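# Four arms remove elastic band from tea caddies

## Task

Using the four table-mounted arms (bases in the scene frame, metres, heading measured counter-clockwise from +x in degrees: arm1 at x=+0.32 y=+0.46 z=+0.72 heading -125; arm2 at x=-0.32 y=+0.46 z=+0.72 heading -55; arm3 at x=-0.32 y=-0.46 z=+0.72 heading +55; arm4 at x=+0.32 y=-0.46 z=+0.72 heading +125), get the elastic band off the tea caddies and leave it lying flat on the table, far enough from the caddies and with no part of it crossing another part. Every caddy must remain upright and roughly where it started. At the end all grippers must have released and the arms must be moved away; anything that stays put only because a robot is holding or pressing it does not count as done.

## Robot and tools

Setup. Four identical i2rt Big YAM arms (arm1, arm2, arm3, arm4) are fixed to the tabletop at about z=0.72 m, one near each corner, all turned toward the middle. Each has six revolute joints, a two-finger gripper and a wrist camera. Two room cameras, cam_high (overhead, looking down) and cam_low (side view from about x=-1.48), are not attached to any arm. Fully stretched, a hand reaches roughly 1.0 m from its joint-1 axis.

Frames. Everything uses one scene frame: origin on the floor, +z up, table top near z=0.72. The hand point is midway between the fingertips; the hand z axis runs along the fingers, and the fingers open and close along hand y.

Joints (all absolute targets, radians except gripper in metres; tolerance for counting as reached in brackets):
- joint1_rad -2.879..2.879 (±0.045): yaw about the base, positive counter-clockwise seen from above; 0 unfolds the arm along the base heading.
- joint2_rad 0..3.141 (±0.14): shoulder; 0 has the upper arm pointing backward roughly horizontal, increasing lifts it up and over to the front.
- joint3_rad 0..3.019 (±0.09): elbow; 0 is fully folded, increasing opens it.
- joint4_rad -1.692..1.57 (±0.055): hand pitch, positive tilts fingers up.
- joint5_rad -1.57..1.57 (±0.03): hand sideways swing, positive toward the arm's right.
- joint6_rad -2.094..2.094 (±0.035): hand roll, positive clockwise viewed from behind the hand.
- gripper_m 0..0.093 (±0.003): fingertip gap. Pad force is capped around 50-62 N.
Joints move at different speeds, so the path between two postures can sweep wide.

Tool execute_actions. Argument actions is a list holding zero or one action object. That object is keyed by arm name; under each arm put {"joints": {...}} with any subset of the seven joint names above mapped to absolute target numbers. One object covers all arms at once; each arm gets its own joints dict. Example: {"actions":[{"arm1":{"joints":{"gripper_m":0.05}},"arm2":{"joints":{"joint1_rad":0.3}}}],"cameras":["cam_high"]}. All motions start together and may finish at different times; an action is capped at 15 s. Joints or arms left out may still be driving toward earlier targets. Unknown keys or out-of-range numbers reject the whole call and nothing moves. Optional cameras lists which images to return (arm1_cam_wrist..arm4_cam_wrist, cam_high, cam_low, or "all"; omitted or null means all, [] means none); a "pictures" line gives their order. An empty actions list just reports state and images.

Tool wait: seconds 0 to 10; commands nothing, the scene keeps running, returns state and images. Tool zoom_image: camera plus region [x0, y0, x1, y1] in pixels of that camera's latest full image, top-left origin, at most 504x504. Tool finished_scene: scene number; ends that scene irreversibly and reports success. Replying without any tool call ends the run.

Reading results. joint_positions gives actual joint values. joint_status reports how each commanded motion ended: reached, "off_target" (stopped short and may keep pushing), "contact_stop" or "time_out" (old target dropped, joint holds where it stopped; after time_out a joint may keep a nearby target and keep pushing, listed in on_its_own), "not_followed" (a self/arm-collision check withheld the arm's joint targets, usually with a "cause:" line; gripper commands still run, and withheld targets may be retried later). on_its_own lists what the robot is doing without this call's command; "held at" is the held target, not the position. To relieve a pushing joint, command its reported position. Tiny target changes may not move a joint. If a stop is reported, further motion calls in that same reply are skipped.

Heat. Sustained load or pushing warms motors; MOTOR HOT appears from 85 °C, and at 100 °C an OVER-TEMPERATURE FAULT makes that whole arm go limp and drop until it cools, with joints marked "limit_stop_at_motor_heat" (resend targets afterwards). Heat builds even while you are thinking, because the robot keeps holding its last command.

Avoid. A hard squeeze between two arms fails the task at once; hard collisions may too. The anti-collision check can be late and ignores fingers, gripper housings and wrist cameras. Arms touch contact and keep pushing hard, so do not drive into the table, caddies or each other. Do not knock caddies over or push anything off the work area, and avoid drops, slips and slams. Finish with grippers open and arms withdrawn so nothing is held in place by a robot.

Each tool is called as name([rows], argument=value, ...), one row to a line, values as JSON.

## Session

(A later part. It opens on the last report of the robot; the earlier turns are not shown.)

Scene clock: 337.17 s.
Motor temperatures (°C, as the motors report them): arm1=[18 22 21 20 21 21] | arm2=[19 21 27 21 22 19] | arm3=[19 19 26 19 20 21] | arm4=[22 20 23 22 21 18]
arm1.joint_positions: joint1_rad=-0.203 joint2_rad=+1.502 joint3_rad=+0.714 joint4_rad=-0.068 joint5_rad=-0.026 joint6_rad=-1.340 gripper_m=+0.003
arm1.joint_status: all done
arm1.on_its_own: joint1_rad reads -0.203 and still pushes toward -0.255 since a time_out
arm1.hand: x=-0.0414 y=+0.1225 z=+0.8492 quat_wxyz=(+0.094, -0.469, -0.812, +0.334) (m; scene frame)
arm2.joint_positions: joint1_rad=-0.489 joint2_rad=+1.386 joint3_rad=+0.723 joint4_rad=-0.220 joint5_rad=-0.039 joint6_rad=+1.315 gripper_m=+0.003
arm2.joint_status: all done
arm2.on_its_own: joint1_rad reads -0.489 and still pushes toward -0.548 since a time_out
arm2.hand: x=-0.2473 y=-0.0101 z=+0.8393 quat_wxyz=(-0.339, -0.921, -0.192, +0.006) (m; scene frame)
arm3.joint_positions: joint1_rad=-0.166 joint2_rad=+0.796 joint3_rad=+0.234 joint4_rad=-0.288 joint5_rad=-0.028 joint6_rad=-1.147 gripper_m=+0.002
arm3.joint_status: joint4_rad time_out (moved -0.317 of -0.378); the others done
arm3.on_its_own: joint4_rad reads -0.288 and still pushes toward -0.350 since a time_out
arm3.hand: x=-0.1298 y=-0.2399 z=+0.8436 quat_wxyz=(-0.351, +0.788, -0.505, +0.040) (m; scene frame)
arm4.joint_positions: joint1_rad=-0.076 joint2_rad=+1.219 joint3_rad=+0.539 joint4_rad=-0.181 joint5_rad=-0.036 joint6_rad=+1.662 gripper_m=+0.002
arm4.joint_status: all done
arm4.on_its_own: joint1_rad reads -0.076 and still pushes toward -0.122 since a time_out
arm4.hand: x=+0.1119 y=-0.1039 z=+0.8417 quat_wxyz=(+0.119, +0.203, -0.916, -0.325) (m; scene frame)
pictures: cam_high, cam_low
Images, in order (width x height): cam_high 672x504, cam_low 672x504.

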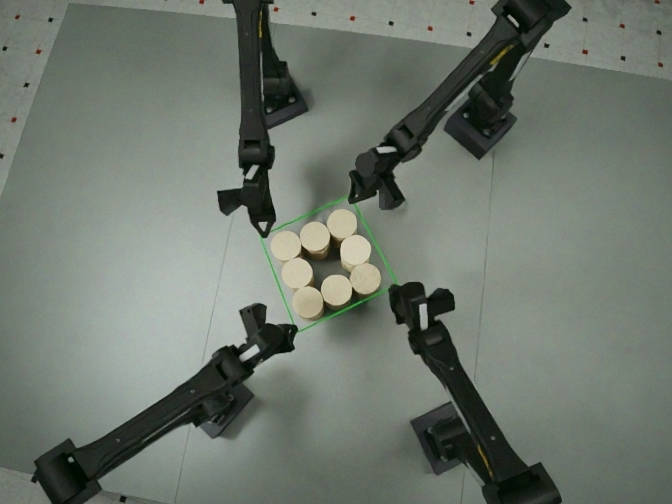

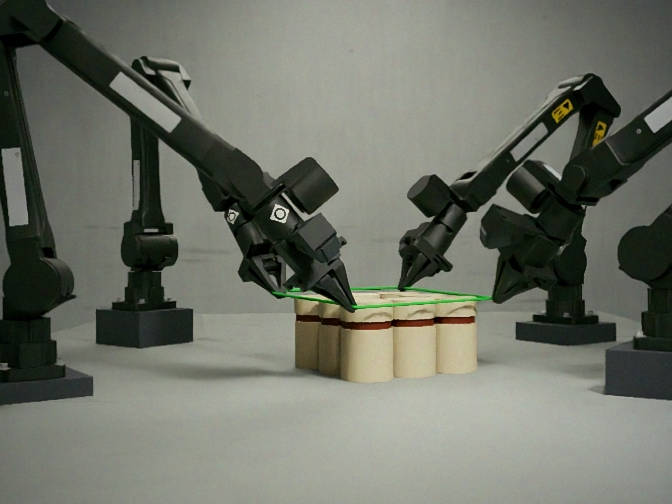

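execute_actions([
  {"arm1":{"joints":{"joint2_rad":1.391,"joint3_rad":0.785,"joint4_rad":-0.28}},"arm2":{"joints":{"joint2_rad":1.297,"joint3_rad":0.84,"joint4_rad":-0.425}},"arm3":{"joints":{"joint2_rad":0.66,"joint3_rad":0.37,"joint4_rad":-0.58}},"arm4":{"joints":{"joint2_rad":1.104,"joint3_rad":0.65,"joint4_rad":-0.42}}},
], cameras=["cam_high","cam_low"])

Scene clock: 343.70 s.
Motor temperatures (°C, as the motors report them): arm1=[18 22 22 20 21 21] | arm2=[19 21 27 21 23 19] | arm3=[19 19 27 19 21 21] | arm4=[22 20 24 22 21 18]
arm1.joint_positions: joint1_rad=-0.203 joint2_rad=+1.374 joint3_rad=+0.797 joint4_rad=-0.247 joint5_rad=-0.026 joint6_rad=-1.340 gripper_m=+0.003
arm1.joint_status: all done
arm1.on_its_own: joint1_rad reads -0.203 and still pushes toward -0.255 since a time_out
arm1.hand: x=-0.0468 y=+0.1167 z=+0.9189 quat_wxyz=(+0.098, -0.466, -0.808, +0.348) (m; scene frame)
arm2.joint_positions: joint1_rad=-0.489 joint2_rad=+1.286 joint3_rad=+0.827 joint4_rad=-0.396 joint5_rad=-0.039 joint6_rad=+1.315 gripper_m=+0.003
arm2.joint_status: all done
arm2.on_its_own: joint1_rad reads -0.489 and still pushes toward -0.548 since a time_out
arm2.hand: x=-0.2455 y=-0.0181 z=+0.9074 quat_wxyz=(-0.353, -0.916, -0.192, +0.007) (m; scene frame)
arm3.joint_positions: joint1_rad=-0.166 joint2_rad=+0.658 joint3_rad=+0.375 joint4_rad=-0.529 joint5_rad=-0.028 joint6_rad=-1.147 gripper_m=+0.002
arm3.joint_status: all done
arm3.hand: x=-0.1240 y=-0.2336 z=+0.9138 quat_wxyz=(-0.368, +0.782, -0.501, +0.043) (m; scene frame)
arm4.joint_positions: joint1_rad=-0.076 joint2_rad=+1.099 joint3_rad=+0.650 joint4_rad=-0.380 joint5_rad=-0.036 joint6_rad=+1.662 gripper_m=+0.002
arm4.joint_status: all done
arm4.on_its_own: joint1_rad reads -0.076 and still pushes toward -0.122 since a time_out
arm4.hand: x=+0.1077 y=-0.0964 z=+0.9107 quat_wxyz=(+0.123, +0.202, -0.910, -0.340) (m; scene frame)
pictures: cam_high, cam_low
Images, in order (width x height): cam_high 672x504, cam_low 672x504.

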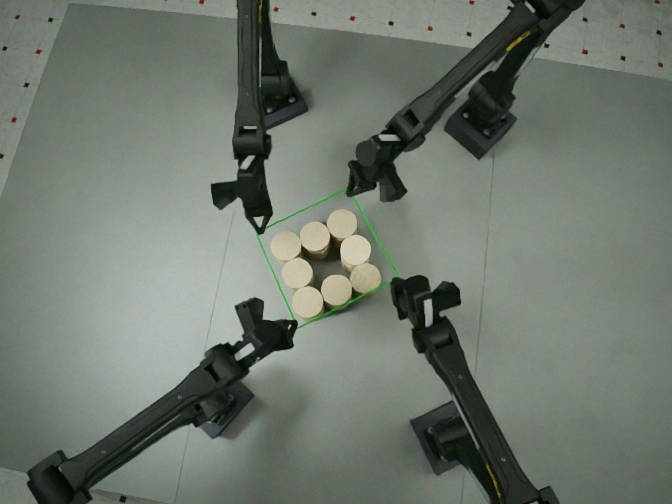

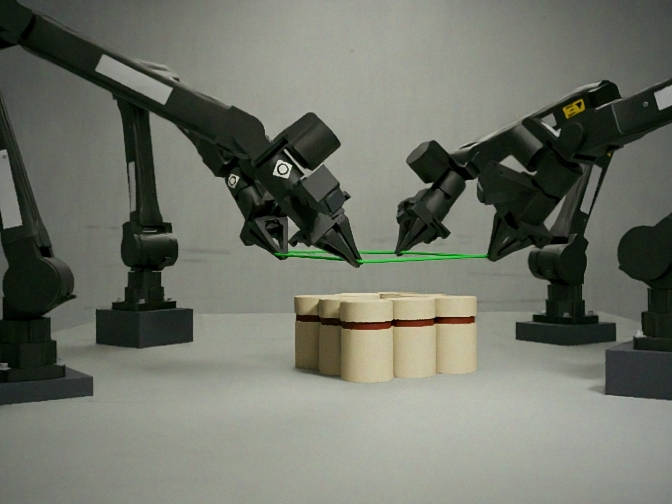

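execute_actions([
  {"arm1":{"joints":{"joint1_rad":0.239,"joint2_rad":1.082,"joint3_rad":0.615,"joint4_rad":-0.42}},"arm2":{"joints":{"joint1_rad":0.0,"joint2_rad":1.202,"joint3_rad":0.84,"joint4_rad":-0.52,"joint6_rad":1.45}},"arm3":{"joints":{"joint1_rad":-0.122,"joint2_rad":1.156,"joint3_rad":0.705,"joint4_rad":-0.42,"joint6_rad":-1.35}},"arm4":{"joints":{"joint1_rad":-0.161,"joint2_rad":0.913,"joint3_rad":0.61,"joint4_rad":-0.58,"joint6_rad":1.45}}},
], cameras=["cam_high","cam_low"])

execute_actions([
  {"arm1":{"joints":{"joint1_rad":0.637,"joint2_rad":0.94,"joint3_rad":0.53,"joint4_rad":-0.48,"joint6_rad":-1.15}},"arm2":{"joints":{"joint1_rad":0.25,"joint2_rad":1.473,"joint3_rad":1.1,"joint4_rad":-0.495,"joint6_rad":1.55}},"arm3":{"joints":{"joint1_rad":-0.342,"joint2_rad":1.488,"joint3_rad":1.015,"joint4_rad":-0.39,"joint6_rad":-1.55}},"arm4":{"joints":{"joint1_rad":-0.618,"joint2_rad":0.833,"joint3_rad":0.57,"joint4_rad":-0.62,"joint6_rad":1.1}}},
], cameras=["cam_high","cam_low"])

Scene clock: 383.30 s.
Motor temperatures (°C, as the motors report them): arm1=[18 22 23 20 22 21] | arm2=[19 21 29 21 25 19] | arm3=[19 19 30 19 22 21] | arm4=[22 20 26 22 22 18]
arm1.joint_positions: joint1_rad=+0.232 joint2_rad=+1.073 joint3_rad=+0.625 joint4_rad=-0.403 joint5_rad=+0.000 joint6_rad=-1.340 gripper_m=+0.003
arm1.joint_status: all done
arm1.hand: x=+0.1634 y=+0.0828 z=+0.9376 quat_wxyz=(+0.030, -0.287, -0.892, +0.347) (m; scene frame)
arm2.joint_positions: joint1_rad=+0.000 joint2_rad=+1.202 joint3_rad=+0.827 joint4_rad=-0.499 joint5_rad=-0.002 joint6_rad=+1.434 gripper_m=+0.003
arm2.joint_status: all done
arm2.hand: x=-0.0473 y=+0.0869 z=+0.9269 quat_wxyz=(-0.332, -0.871, -0.352, -0.079) (m; scene frame)
arm3.joint_positions: joint1_rad=-0.118 joint2_rad=+1.149 joint3_rad=+0.677 joint4_rad=-0.422 joint5_rad=-0.006 joint6_rad=-1.339 gripper_m=+0.002
arm3.joint_status: all done
arm3.hand: x=-0.0542 y=-0.1308 z=+0.9217 quat_wxyz=(-0.325, +0.847, -0.415, +0.071) (m; scene frame)
arm4.joint_positions: joint1_rad=-0.156 joint2_rad=+0.907 joint3_rad=+0.614 joint4_rad=-0.562 joint5_rad=+0.000 joint6_rad=+1.458 gripper_m=+0.002
arm4.joint_status: all done
arm4.hand: x=+0.1646 y=-0.1245 z=+0.9340 quat_wxyz=(+0.055, +0.253, -0.902, -0.345) (m; scene frame)
pictures: cam_high, cam_low
Images, in order (width x height): cam_high 672x504, cam_low 672x504.

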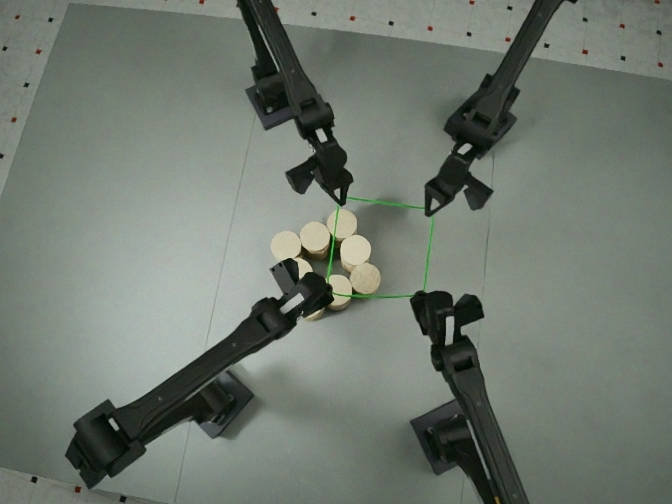

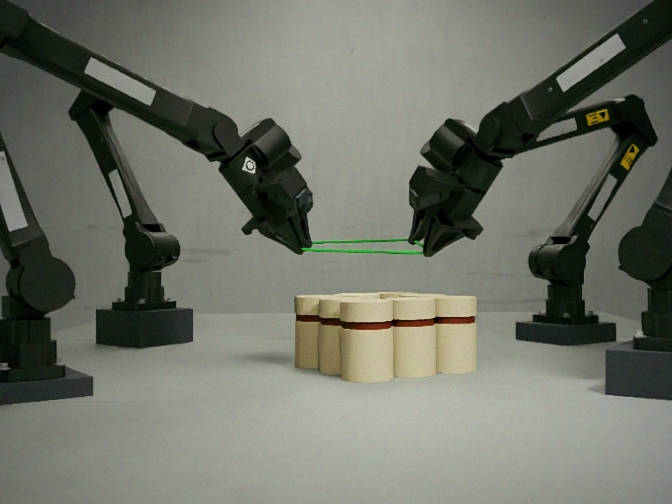

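Scene clock: 384.67 s.
Motor temperatures (°C, as the motors report them): arm1=[18 22 23 20 22 21] | arm2=[19 21 30 21 25 19] | arm3=[19 19 31 19 22 21] | arm4=[22 20 26 22 22 18]
arm1.joint_positions: joint1_rad=+0.626 joint2_rad=+0.936 joint3_rad=+0.542 joint4_rad=-0.462 joint5_rad=+0.004 joint6_rad=-1.157 gripper_m=+0.003
arm1.joint_status: all done
arm1.hand: x=+0.3191 y=+0.0927 z=+0.9358 quat_wxyz=(-0.069, -0.193, -0.918, +0.338) (m; scene frame)
arm2.joint_positions: joint1_rad=+0.247 joint2_rad=+1.473 joint3_rad=+1.060 joint4_rad=-0.491 joint5_rad=+0.004 joint6_rad=+1.534 gripper_m=+0.003
arm2.joint_status: all done
arm2.hand: x=+0.1061 y=+0.1043 z=+0.9132 quat_wxyz=(-0.301, -0.848, -0.417, -0.127) (m; scene frame)
arm3.joint_positions: joint1_rad=-0.331 joint2_rad=+1.474 joint3_rad=+0.984 joint4_rad=-0.391 joint5_rad=-0.009 joint6_rad=-1.539 gripper_m=+0.002
arm3.joint_status: all done
arm3.hand: x=+0.1050 y=-0.1166 z=+0.9276 quat_wxyz=(-0.309, +0.843, -0.418, +0.137) (m; scene frame)
arm4.joint_positions: joint1_rad=-0.613 joint2_rad=+0.836 joint3_rad=+0.576 joint4_rad=-0.597 joint5_rad=-0.001 joint6_rad=+1.108 gripper_m=+0.002
arm4.joint_status: all done
arm4.hand: x=+0.3275 y=-0.1114 z=+0.9324 quat_wxyz=(-0.084, +0.206, -0.915, -0.338) (m; scene frame)
pictures: cam_high, cam_low
Images, in order (width x height): cam_high 672x504, cam_low 672x504.

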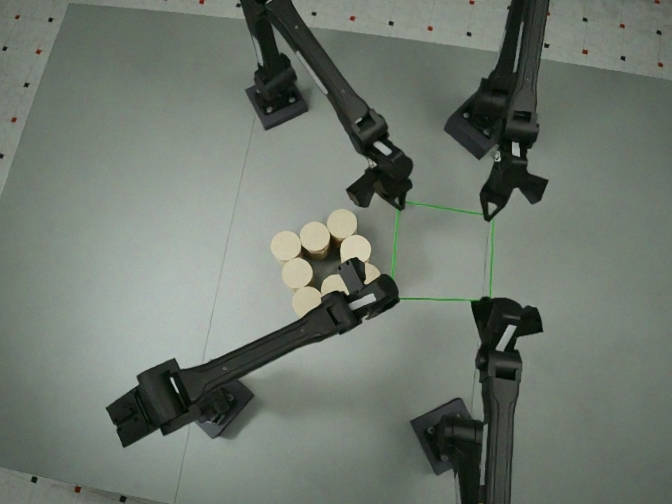

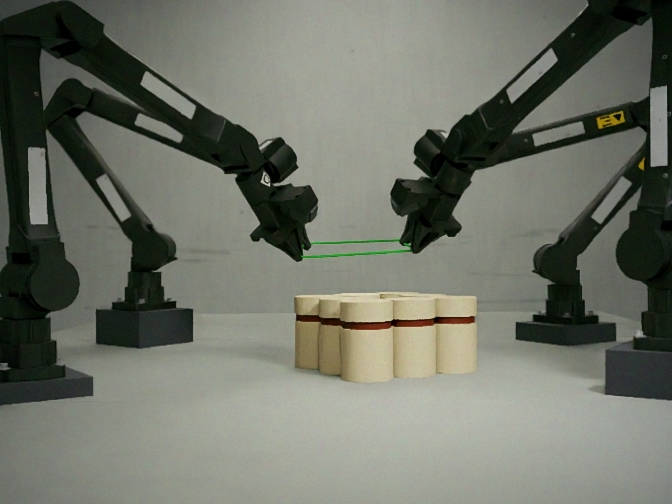

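execute_actions([
  {"arm1":{"joints":{"joint1_rad":1.105,"joint2_rad":1.055,"joint3_rad":0.59,"joint4_rad":-0.44,"joint6_rad":-0.9}},"arm2":{"joints":{"joint1_rad":0.42,"joint2_rad":1.799,"joint3_rad":1.53,"joint4_rad":-0.6}},"arm3":{"joints":{"joint1_rad":-0.488,"joint2_rad":1.845,"joint3_rad":1.47,"joint4_rad":-0.515}},"arm4":{"joints":{"joint1_rad":-1.068,"joint2_rad":1.017,"joint3_rad":0.665,"joint4_rad":-0.545,"joint6_rad":0.75}}},
], cameras=["cam_high","cam_low"])

Scene clock: 397.93 s.
Motor temperatures (°C, as the motors report them): arm1=[18 22 23 20 21 21] | arm2=[19 22 32 21 23 19] | arm3=[19 20 32 19 21 21] | arm4=[22 20 26 22 21 18]
arm1.joint_positions: joint1_rad=+1.078 joint2_rad=+1.053 joint3_rad=+0.576 joint4_rad=-0.429 joint5_rad=+0.012 joint6_rad=-0.903 gripper_m=+0.003
arm1.joint_status: all done
arm1.hand: x=+0.4857 y=+0.1120 z=+0.9166 quat_wxyz=(-0.168, -0.105, -0.941, +0.275) (m; scene frame)
arm2.joint_positions: joint1_rad=+0.408 joint2_rad=+1.809 joint3_rad=+1.483 joint4_rad=-0.582 joint5_rad=+0.005 joint6_rad=+1.535 gripper_m=+0.003
arm2.joint_status: all done
arm2.hand: x=+0.2743 y=+0.1077 z=+0.9103 quat_wxyz=(-0.287, -0.813, -0.483, -0.149) (m; scene frame)
arm3.joint_positions: joint1_rad=-0.466 joint2_rad=+1.831 joint3_rad=+1.435 joint4_rad=-0.497 joint5_rad=-0.007 joint6_rad=-1.540 gripper_m=+0.002
arm3.joint_status: all done
arm3.hand: x=+0.2717 y=-0.1023 z=+0.9232 quat_wxyz=(-0.294, +0.815, -0.475, +0.156) (m; scene frame)
arm4.joint_positions: joint1_rad=-1.047 joint2_rad=+1.025 joint3_rad=+0.639 joint4_rad=-0.534 joint5_rad=-0.012 joint6_rad=+0.754 gripper_m=+0.002
arm4.joint_status: all done
arm4.hand: x=+0.4882 y=-0.1124 z=+0.9101 quat_wxyz=(-0.186, +0.172, -0.932, -0.259) (m; scene frame)
pictures: cam_high, cam_low
Images, in order (width x height): cam_high 672x504, cam_low 672x504.

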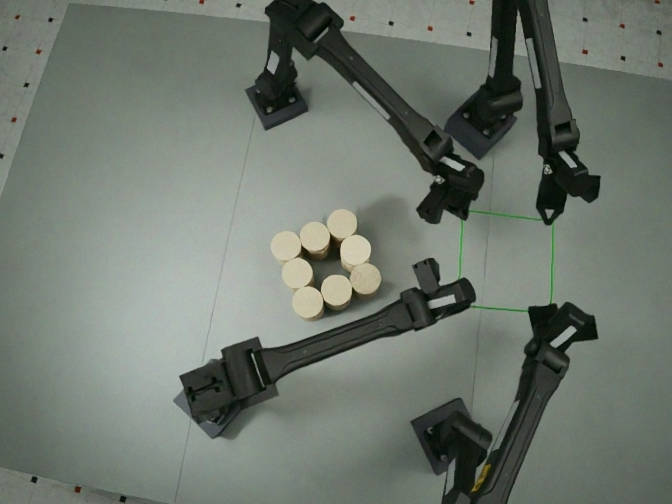

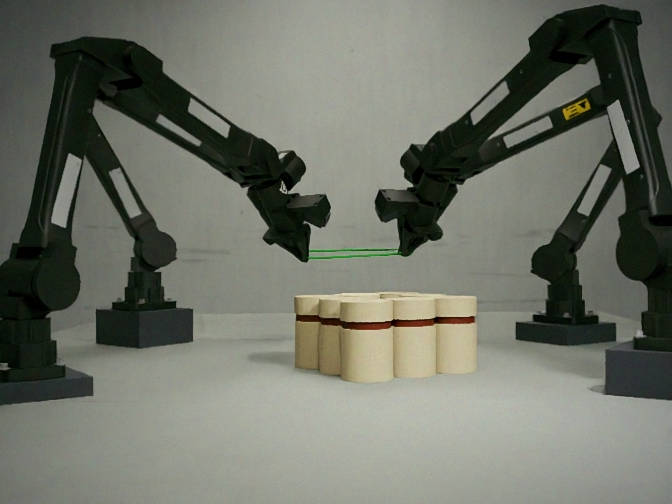

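execute_actions([
  {"arm1":{"joints":{"joint1_rad":1.05,"joint2_rad":1.55,"joint3_rad":0.525,"joint4_rad":-0.07}},"arm2":{"joints":{"joint1_rad":0.41,"joint2_rad":2.06,"joint3_rad":1.565,"joint4_rad":-0.535}},"arm3":{"joints":{"joint1_rad":-0.475,"joint2_rad":2.14,"joint3_rad":1.555,"joint4_rad":-0.475}},"arm4":{"joints":{"joint1_rad":-1.005,"joint2_rad":1.455,"joint3_rad":0.568,"joint4_rad":-0.195}}},
])

Scene clock: 410.83 s.
Motor temperatures (°C, as the motors report them): arm1=[18 22 24 20 21 21] | arm2=[19 23 33 21 22 19] | arm3=[19 21 34 19 21 21] | arm4=[22 20 27 22 21 18]
arm1.joint_positions: joint1_rad=+1.048 joint2_rad=+1.538 joint3_rad=+0.530 joint4_rad=-0.075 joint5_rad=+0.005 joint6_rad=-0.902 gripper_m=+0.003
arm1.joint_status: all done
arm1.hand: x=+0.4809 y=+0.0984 z=+0.7629 quat_wxyz=(-0.122, -0.120, -0.964, +0.203) (m; scene frame)
arm2.joint_positions: joint1_rad=+0.408 joint2_rad=+2.073 joint3_rad=+1.534 joint4_rad=-0.543 joint5_rad=+0.002 joint6_rad=+1.535 gripper_m=+0.003
arm2.joint_status: all done
arm2.hand: x=+0.2879 y=+0.0986 z=+0.7604 quat_wxyz=(-0.213, -0.835, -0.496, -0.110) (m; scene frame)
arm3.joint_positions: joint1_rad=-0.466 joint2_rad=+2.149 joint3_rad=+1.535 joint4_rad=-0.479 joint5_rad=-0.002 joint6_rad=-1.541 gripper_m=+0.002
arm3.joint_status: all done
arm3.hand: x=+0.2888 y=-0.0927 z=+0.7553 quat_wxyz=(-0.209, +0.839, -0.490, +0.112) (m; scene frame)
arm4.joint_positions: joint1_rad=-1.002 joint2_rad=+1.456 joint3_rad=+0.571 joint4_rad=-0.205 joint5_rad=-0.004 joint6_rad=+0.754 gripper_m=+0.002
arm4.joint_status: all done
arm4.hand: x=+0.4805 y=-0.0921 z=+0.7609 quat_wxyz=(-0.137, +0.196, -0.951, -0.194) (m; scene frame)
pictures: arm1_cam_wrist, arm2_cam_wrist, arm3_cam_wrist, arm4_cam_wrist, cam_high, cam_low
camera_calibration (this result's frames):
arm1_cam_wrist: T_world_to_cam=[[-0.280018, -0.894995, 0.347238, -0.0409539], [-0.869655, 0.389675, 0.303073, 0.150456], [-0.406559, -0.217112, -0.887453, 1.01559], [0, 0, 0, 1]] pos_world=[0.532276, 0.125215, 0.869913]
arm2_cam_wrist: T_world_to_cam=[[-0.781747, 0.410519, -0.469411, 0.540672], [0.156551, 0.857837, 0.489496, -0.495245], [0.603626, 0.309175, -0.734879, 0.483393], [0, 0, 0, 1]] pos_world=[0.208411, 0.0534308, 0.851453]
arm3_cam_wrist: T_world_to_cam=[[0.77826, 0.42859, 0.458935, -0.527372], [0.170737, -0.847751, 0.502162, -0.502188], [0.604284, -0.312456, -0.732947, 0.474018], [0, 0, 0, 1]] pos_world=[0.209733, -0.0515946, 0.84164]
arm4_cam_wrist: T_world_to_cam=[[0.426322, -0.849797, -0.309993, -0.0482271], [-0.828392, -0.504429, 0.243555, 0.171641], [-0.363342, 0.152963, -0.919013, 1.01427], [0, 0, 0, 1]] pos_world=[0.531274, -0.109548, 0.875375]
Images, in order (width x height): arm1_cam_wrist 616x616, arm2_cam_wrist 616x616, arm3_cam_wrist 616x616, arm4_cam_wrist 616x616, cam_high 672x504, cam_low 672x504.

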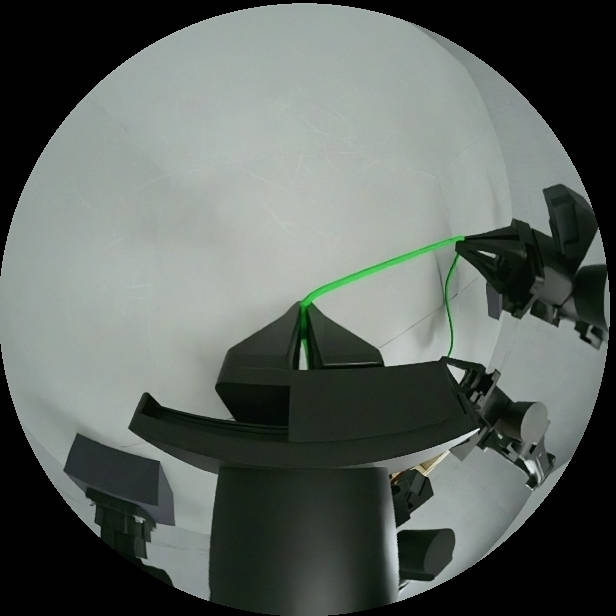

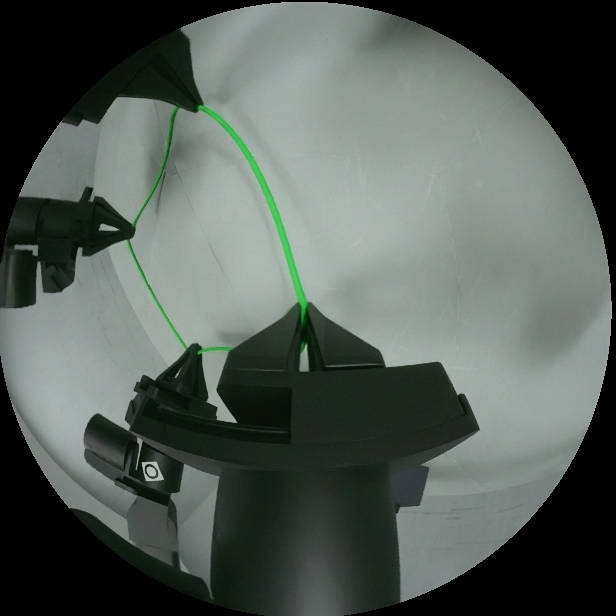

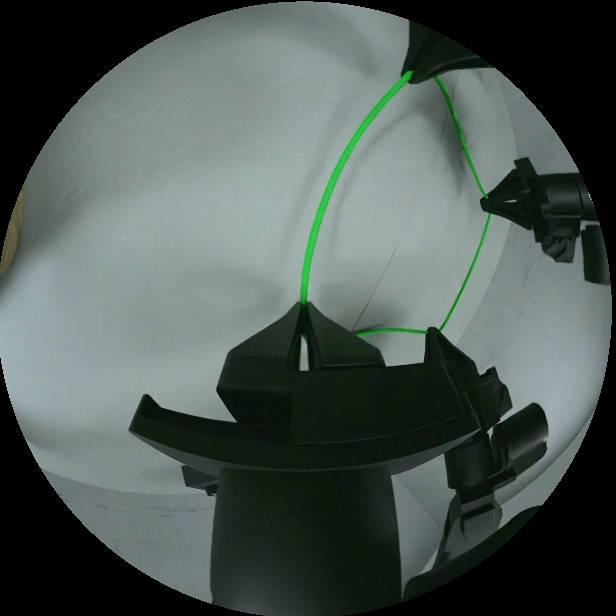

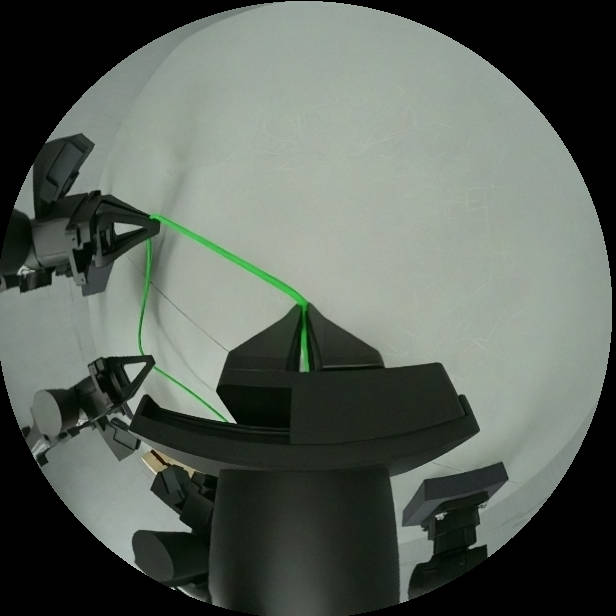

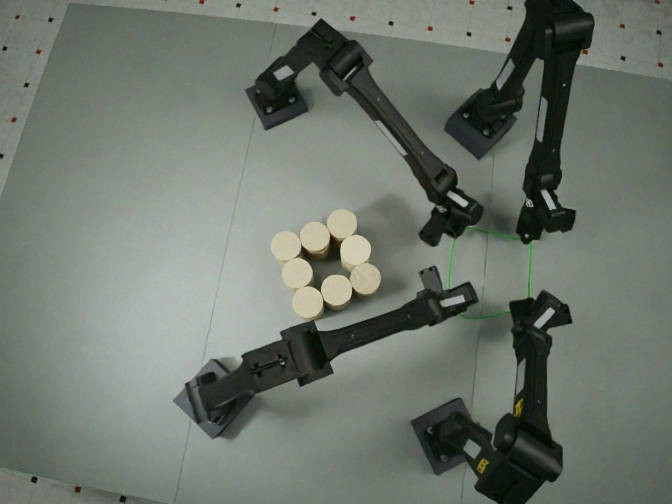

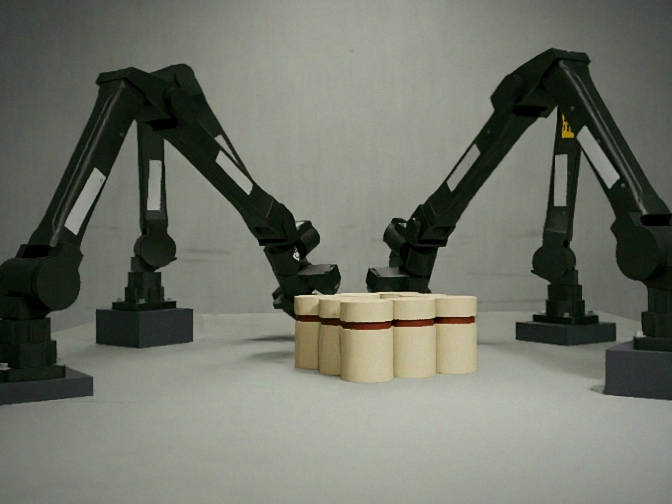

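execute_actions([
  {"arm1":{"joints":{"joint2_rad":1.638,"joint4_rad":-0.01}},"arm2":{"joints":{"joint2_rad":2.097}},"arm3":{"joints":{"joint2_rad":2.17}},"arm4":{"joints":{"joint2_rad":1.535,"joint4_rad":-0.15}}},
], cameras=[])

execute_actions([
  {"arm1":{"joints":{"gripper_m":0.02}},"arm2":{"joints":{"gripper_m":0.02}},"arm3":{"joints":{"gripper_m":0.02}},"arm4":{"joints":{"gripper_m":0.02}}},
])

Scene clock: 418.97 s.
Motor temperatures (°C, as the motors report them): arm1=[18 22 23 20 21 21] | arm2=[19 23 33 21 22 19] | arm3=[19 22 33 19 20 21] | arm4=[22 20 26 22 21 18]
arm1.joint_positions: joint1_rad=+1.048 joint2_rad=+1.627 joint3_rad=+0.530 joint4_rad=-0.014 joint5_rad=+0.005 joint6_rad=-0.902 gripper_m=+0.003
arm1.joint_status: all done
arm1.hand: x=+0.4803 y=+0.1003 z=+0.7370 quat_wxyz=(-0.116, -0.121, -0.967, +0.192) (m; scene frame)
arm2.joint_positions: joint1_rad=+0.408 joint2_rad=+2.082 joint3_rad=+1.534 joint4_rad=-0.543 joint5_rad=+0.002 joint6_rad=+1.535 gripper_m=+0.003
arm2.joint_status: all done
arm2.hand: x=+0.2869 y=+0.0991 z=+0.7544 quat_wxyz=(-0.209, -0.835, -0.496, -0.108) (m; scene frame)
arm3.joint_positions: joint1_rad=-0.466 joint2_rad=+2.149 joint3_rad=+1.535 joint4_rad=-0.479 joint5_rad=-0.002 joint6_rad=-1.541 gripper_m=+0.002
arm3.joint_status: all done
arm3.hand: x=+0.2888 y=-0.0927 z=+0.7553 quat_wxyz=(-0.209, +0.839, -0.490, +0.112) (m; scene frame)
arm4.joint_positions: joint1_rad=-1.002 joint2_rad=+1.535 joint3_rad=+0.571 joint4_rad=-0.159 joint5_rad=-0.004 joint6_rad=+0.754 gripper_m=+0.002
arm4.joint_status: all done
arm4.hand: x=+0.4801 y=-0.0932 z=+0.7359 quat_wxyz=(-0.128, +0.197, -0.955, -0.181) (m; scene frame)
pictures: none
No camera images: the call's "cameras" was empty. Leave "cameras" out to get every camera's image.

Scene clock: 419.43 s.
Motor temperatures (°C, as the motors report them): arm1=[18 22 23 20 21 21] | arm2=[19 23 33 21 22 19] | arm3=[19 22 33 19 20 21] | arm4=[22 20 26 22 21 18]
arm1.joint_positions: joint1_rad=+1.048 joint2_rad=+1.627 joint3_rad=+0.529 joint4_rad=-0.014 joint5_rad=+0.004 joint6_rad=-0.902 gripper_m=+0.020
arm1.joint_status: all done
arm1.hand: x=+0.4803 y=+0.1007 z=+0.7368 quat_wxyz=(-0.116, -0.121, -0.967, +0.191) (m; scene frame)
arm2.joint_positions: joint1_rad=+0.408 joint2_rad=+2.082 joint3_rad=+1.534 joint4_rad=-0.543 joint5_rad=+0.002 joint6_rad=+1.535 gripper_m=+0.020
arm2.joint_status: all done
arm2.hand: x=+0.2869 y=+0.0991 z=+0.7544 quat_wxyz=(-0.209, -0.835, -0.496, -0.108) (m; scene frame)
arm3.joint_positions: joint1_rad=-0.466 joint2_rad=+2.149 joint3_rad=+1.535 joint4_rad=-0.479 joint5_rad=-0.002 joint6_rad=-1.541 gripper_m=+0.020
arm3.joint_status: all done
arm3.hand: x=+0.2888 y=-0.0927 z=+0.7553 quat_wxyz=(-0.209, +0.839, -0.490, +0.112) (m; scene frame)
arm4.joint_positions: joint1_rad=-1.002 joint2_rad=+1.535 joint3_rad=+0.570 joint4_rad=-0.159 joint5_rad=-0.003 joint6_rad=+0.754 gripper_m=+0.020
arm4.joint_status: all done
arm4.hand: x=+0.4802 y=-0.0935 z=+0.7358 quat_wxyz=(-0.128, +0.197, -0.955, -0.181) (m; scene frame)
pictures: arm1_cam_wrist, arm2_cam_wrist, arm3_cam_wrist, arm4_cam_wrist, cam_high, cam_low
camera_calibration (this result's frames):
arm1_cam_wrist: T_world_to_cam=[[-0.275988, -0.903735, 0.327251, -0.016293], [-0.866885, 0.381102, 0.321359, 0.142991], [-0.41514, -0.194997, -0.888614, 0.995347], [0, 0, 0, 1]] pos_world=[0.532667, 0.124871, 0.84386]
arm2_cam_wrist: T_world_to_cam=[[-0.785226, 0.412666, -0.461657, 0.531858], [0.160324, 0.855628, 0.492136, -0.495436], [0.598094, 0.312424, -0.738021, 0.483031], [0, 0, 0, 1]] pos_world=[0.208161, 0.0535192, 0.845845]
arm3_cam_wrist: T_world_to_cam=[[0.77826, 0.42859, 0.458935, -0.527372], [0.170737, -0.847751, 0.502162, -0.502188], [0.604284, -0.312456, -0.732947, 0.474018], [0, 0, 0, 1]] pos_world=[0.209733, -0.0515946, 0.84164]
arm4_cam_wrist: T_world_to_cam=[[0.421994, -0.859503, -0.288403, -0.0718107], [-0.825665, -0.49574, 0.269292, 0.157446], [-0.37443, 0.124485, -0.918861, 0.99386], [0, 0, 0, 1]] pos_world=[0.532432, -0.10739, 0.85011]
Images, in order (width x height): arm1_cam_wrist 616x616, arm2_cam_wrist 616x616, arm3_cam_wrist 616x616, arm4_cam_wrist 616x616, cam_high 672x504, cam_low 672x504.

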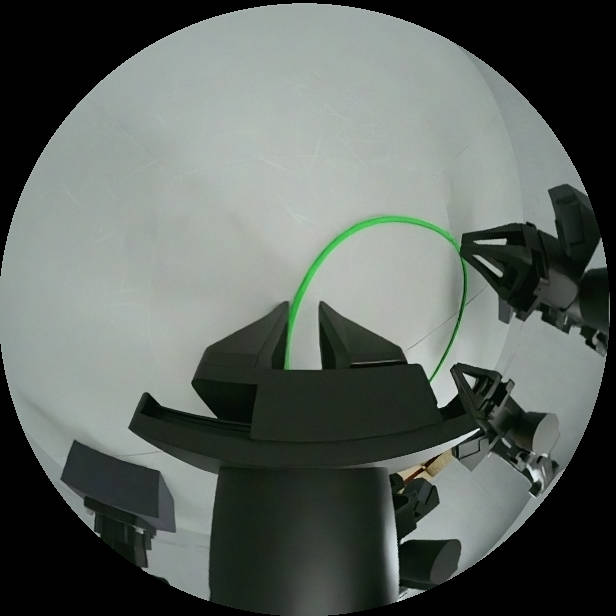

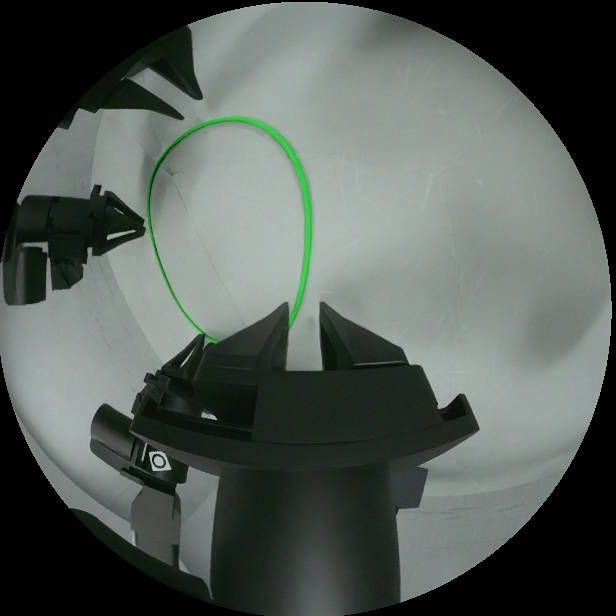

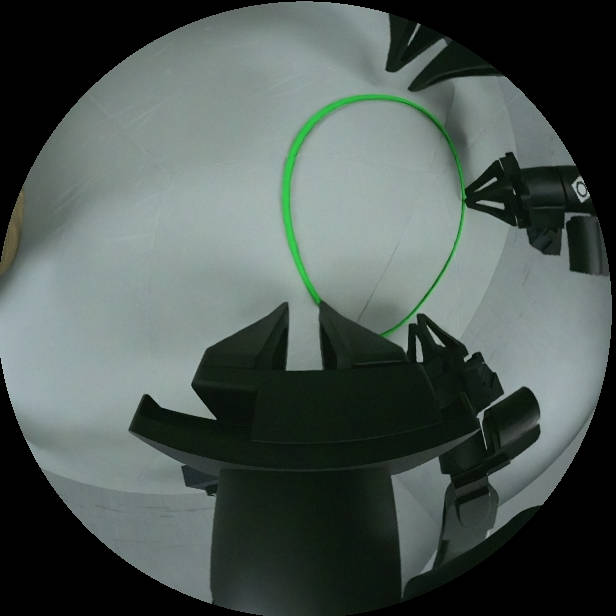

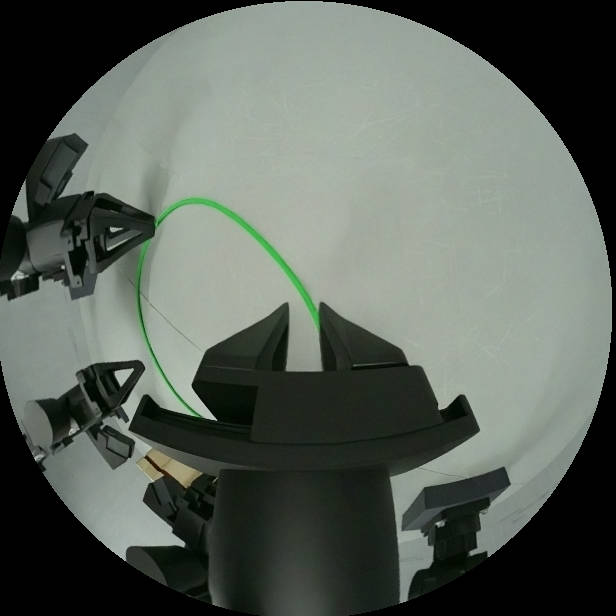

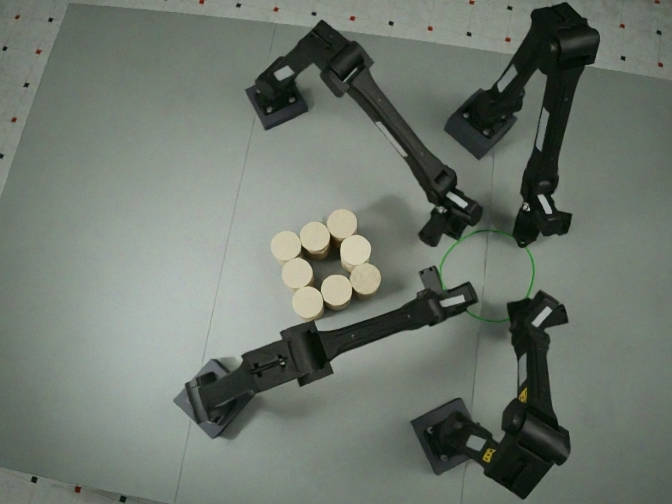

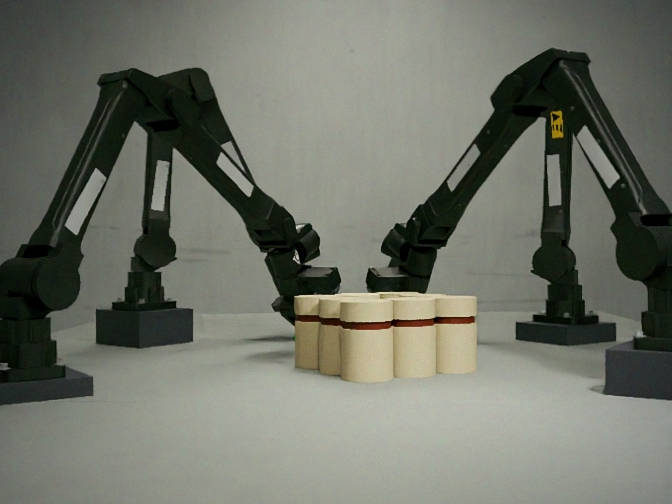

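Retreat by raising the shoulders only.

execute_actions([
  {"arm1":{"joints":{"joint2_rad":0.8}},"arm2":{"joints":{"joint2_rad":1.2}},"arm3":{"joints":{"joint2_rad":1.2}},"arm4":{"joints":{"joint2_rad":0.75}}},
], cameras=["cam_high"])

Scene clock: 424.57 s.
Motor temperatures (°C, as the motors report them): arm1=[18 22 23 20 21 21] | arm2=[19 23 32 21 22 19] | arm3=[19 22 33 19 20 21] | arm4=[22 20 26 22 20 18]
arm1.joint_positions: joint1_rad=+1.048 joint2_rad=+0.798 joint3_rad=+0.523 joint4_rad=-0.014 joint5_rad=+0.003 joint6_rad=-0.902 gripper_m=+0.020
arm1.joint_status: all done
arm1.hand: x=+0.4868 y=+0.0832 z=+1.0670 quat_wxyz=(-0.308, -0.101, -0.798, +0.508) (m; scene frame)
arm2.joint_positions: joint1_rad=+0.408 joint2_rad=+1.206 joint3_rad=+1.549 joint4_rad=-0.540 joint5_rad=+0.002 joint6_rad=+1.535 gripper_m=+0.020
arm2.joint_status: all done
arm2.hand: x=+0.1585 y=+0.1815 z=+1.3335 quat_wxyz=(-0.557, -0.665, -0.397, -0.299) (m; scene frame)
arm3.joint_positions: joint1_rad=-0.466 joint2_rad=+1.189 joint3_rad=+1.552 joint4_rad=-0.476 joint5_rad=-0.002 joint6_rad=-1.542 gripper_m=+0.020
arm3.joint_status: all done
arm3.hand: x=+0.1471 y=-0.1791 z=+1.3982 quat_wxyz=(-0.585, +0.644, -0.376, +0.318) (m; scene frame)
arm4.joint_positions: joint1_rad=-1.002 joint2_rad=+0.746 joint3_rad=+0.565 joint4_rad=-0.159 joint5_rad=-0.003 joint6_rad=+0.754 gripper_m=+0.020
arm4.joint_status: all done
arm4.hand: x=+0.4783 y=-0.0952 z=+1.0464 quat_wxyz=(-0.333, +0.166, -0.800, -0.471) (m; scene frame)
pictures: cam_high
Images, in order (width x height): cam_high 672x504.

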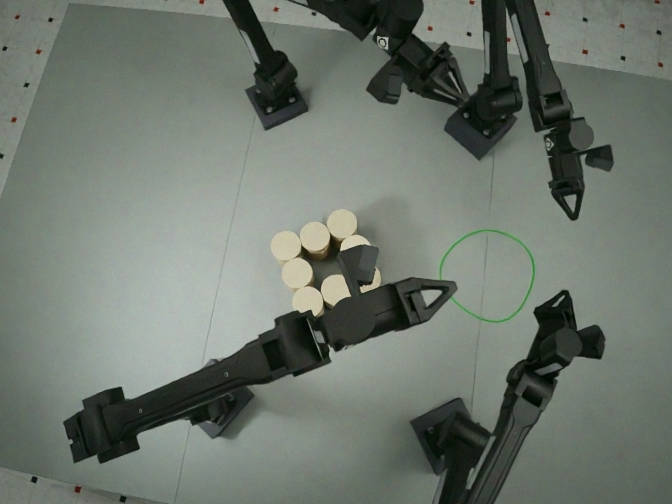

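finished_scene(scene=1)

The scene is finished: the task was done.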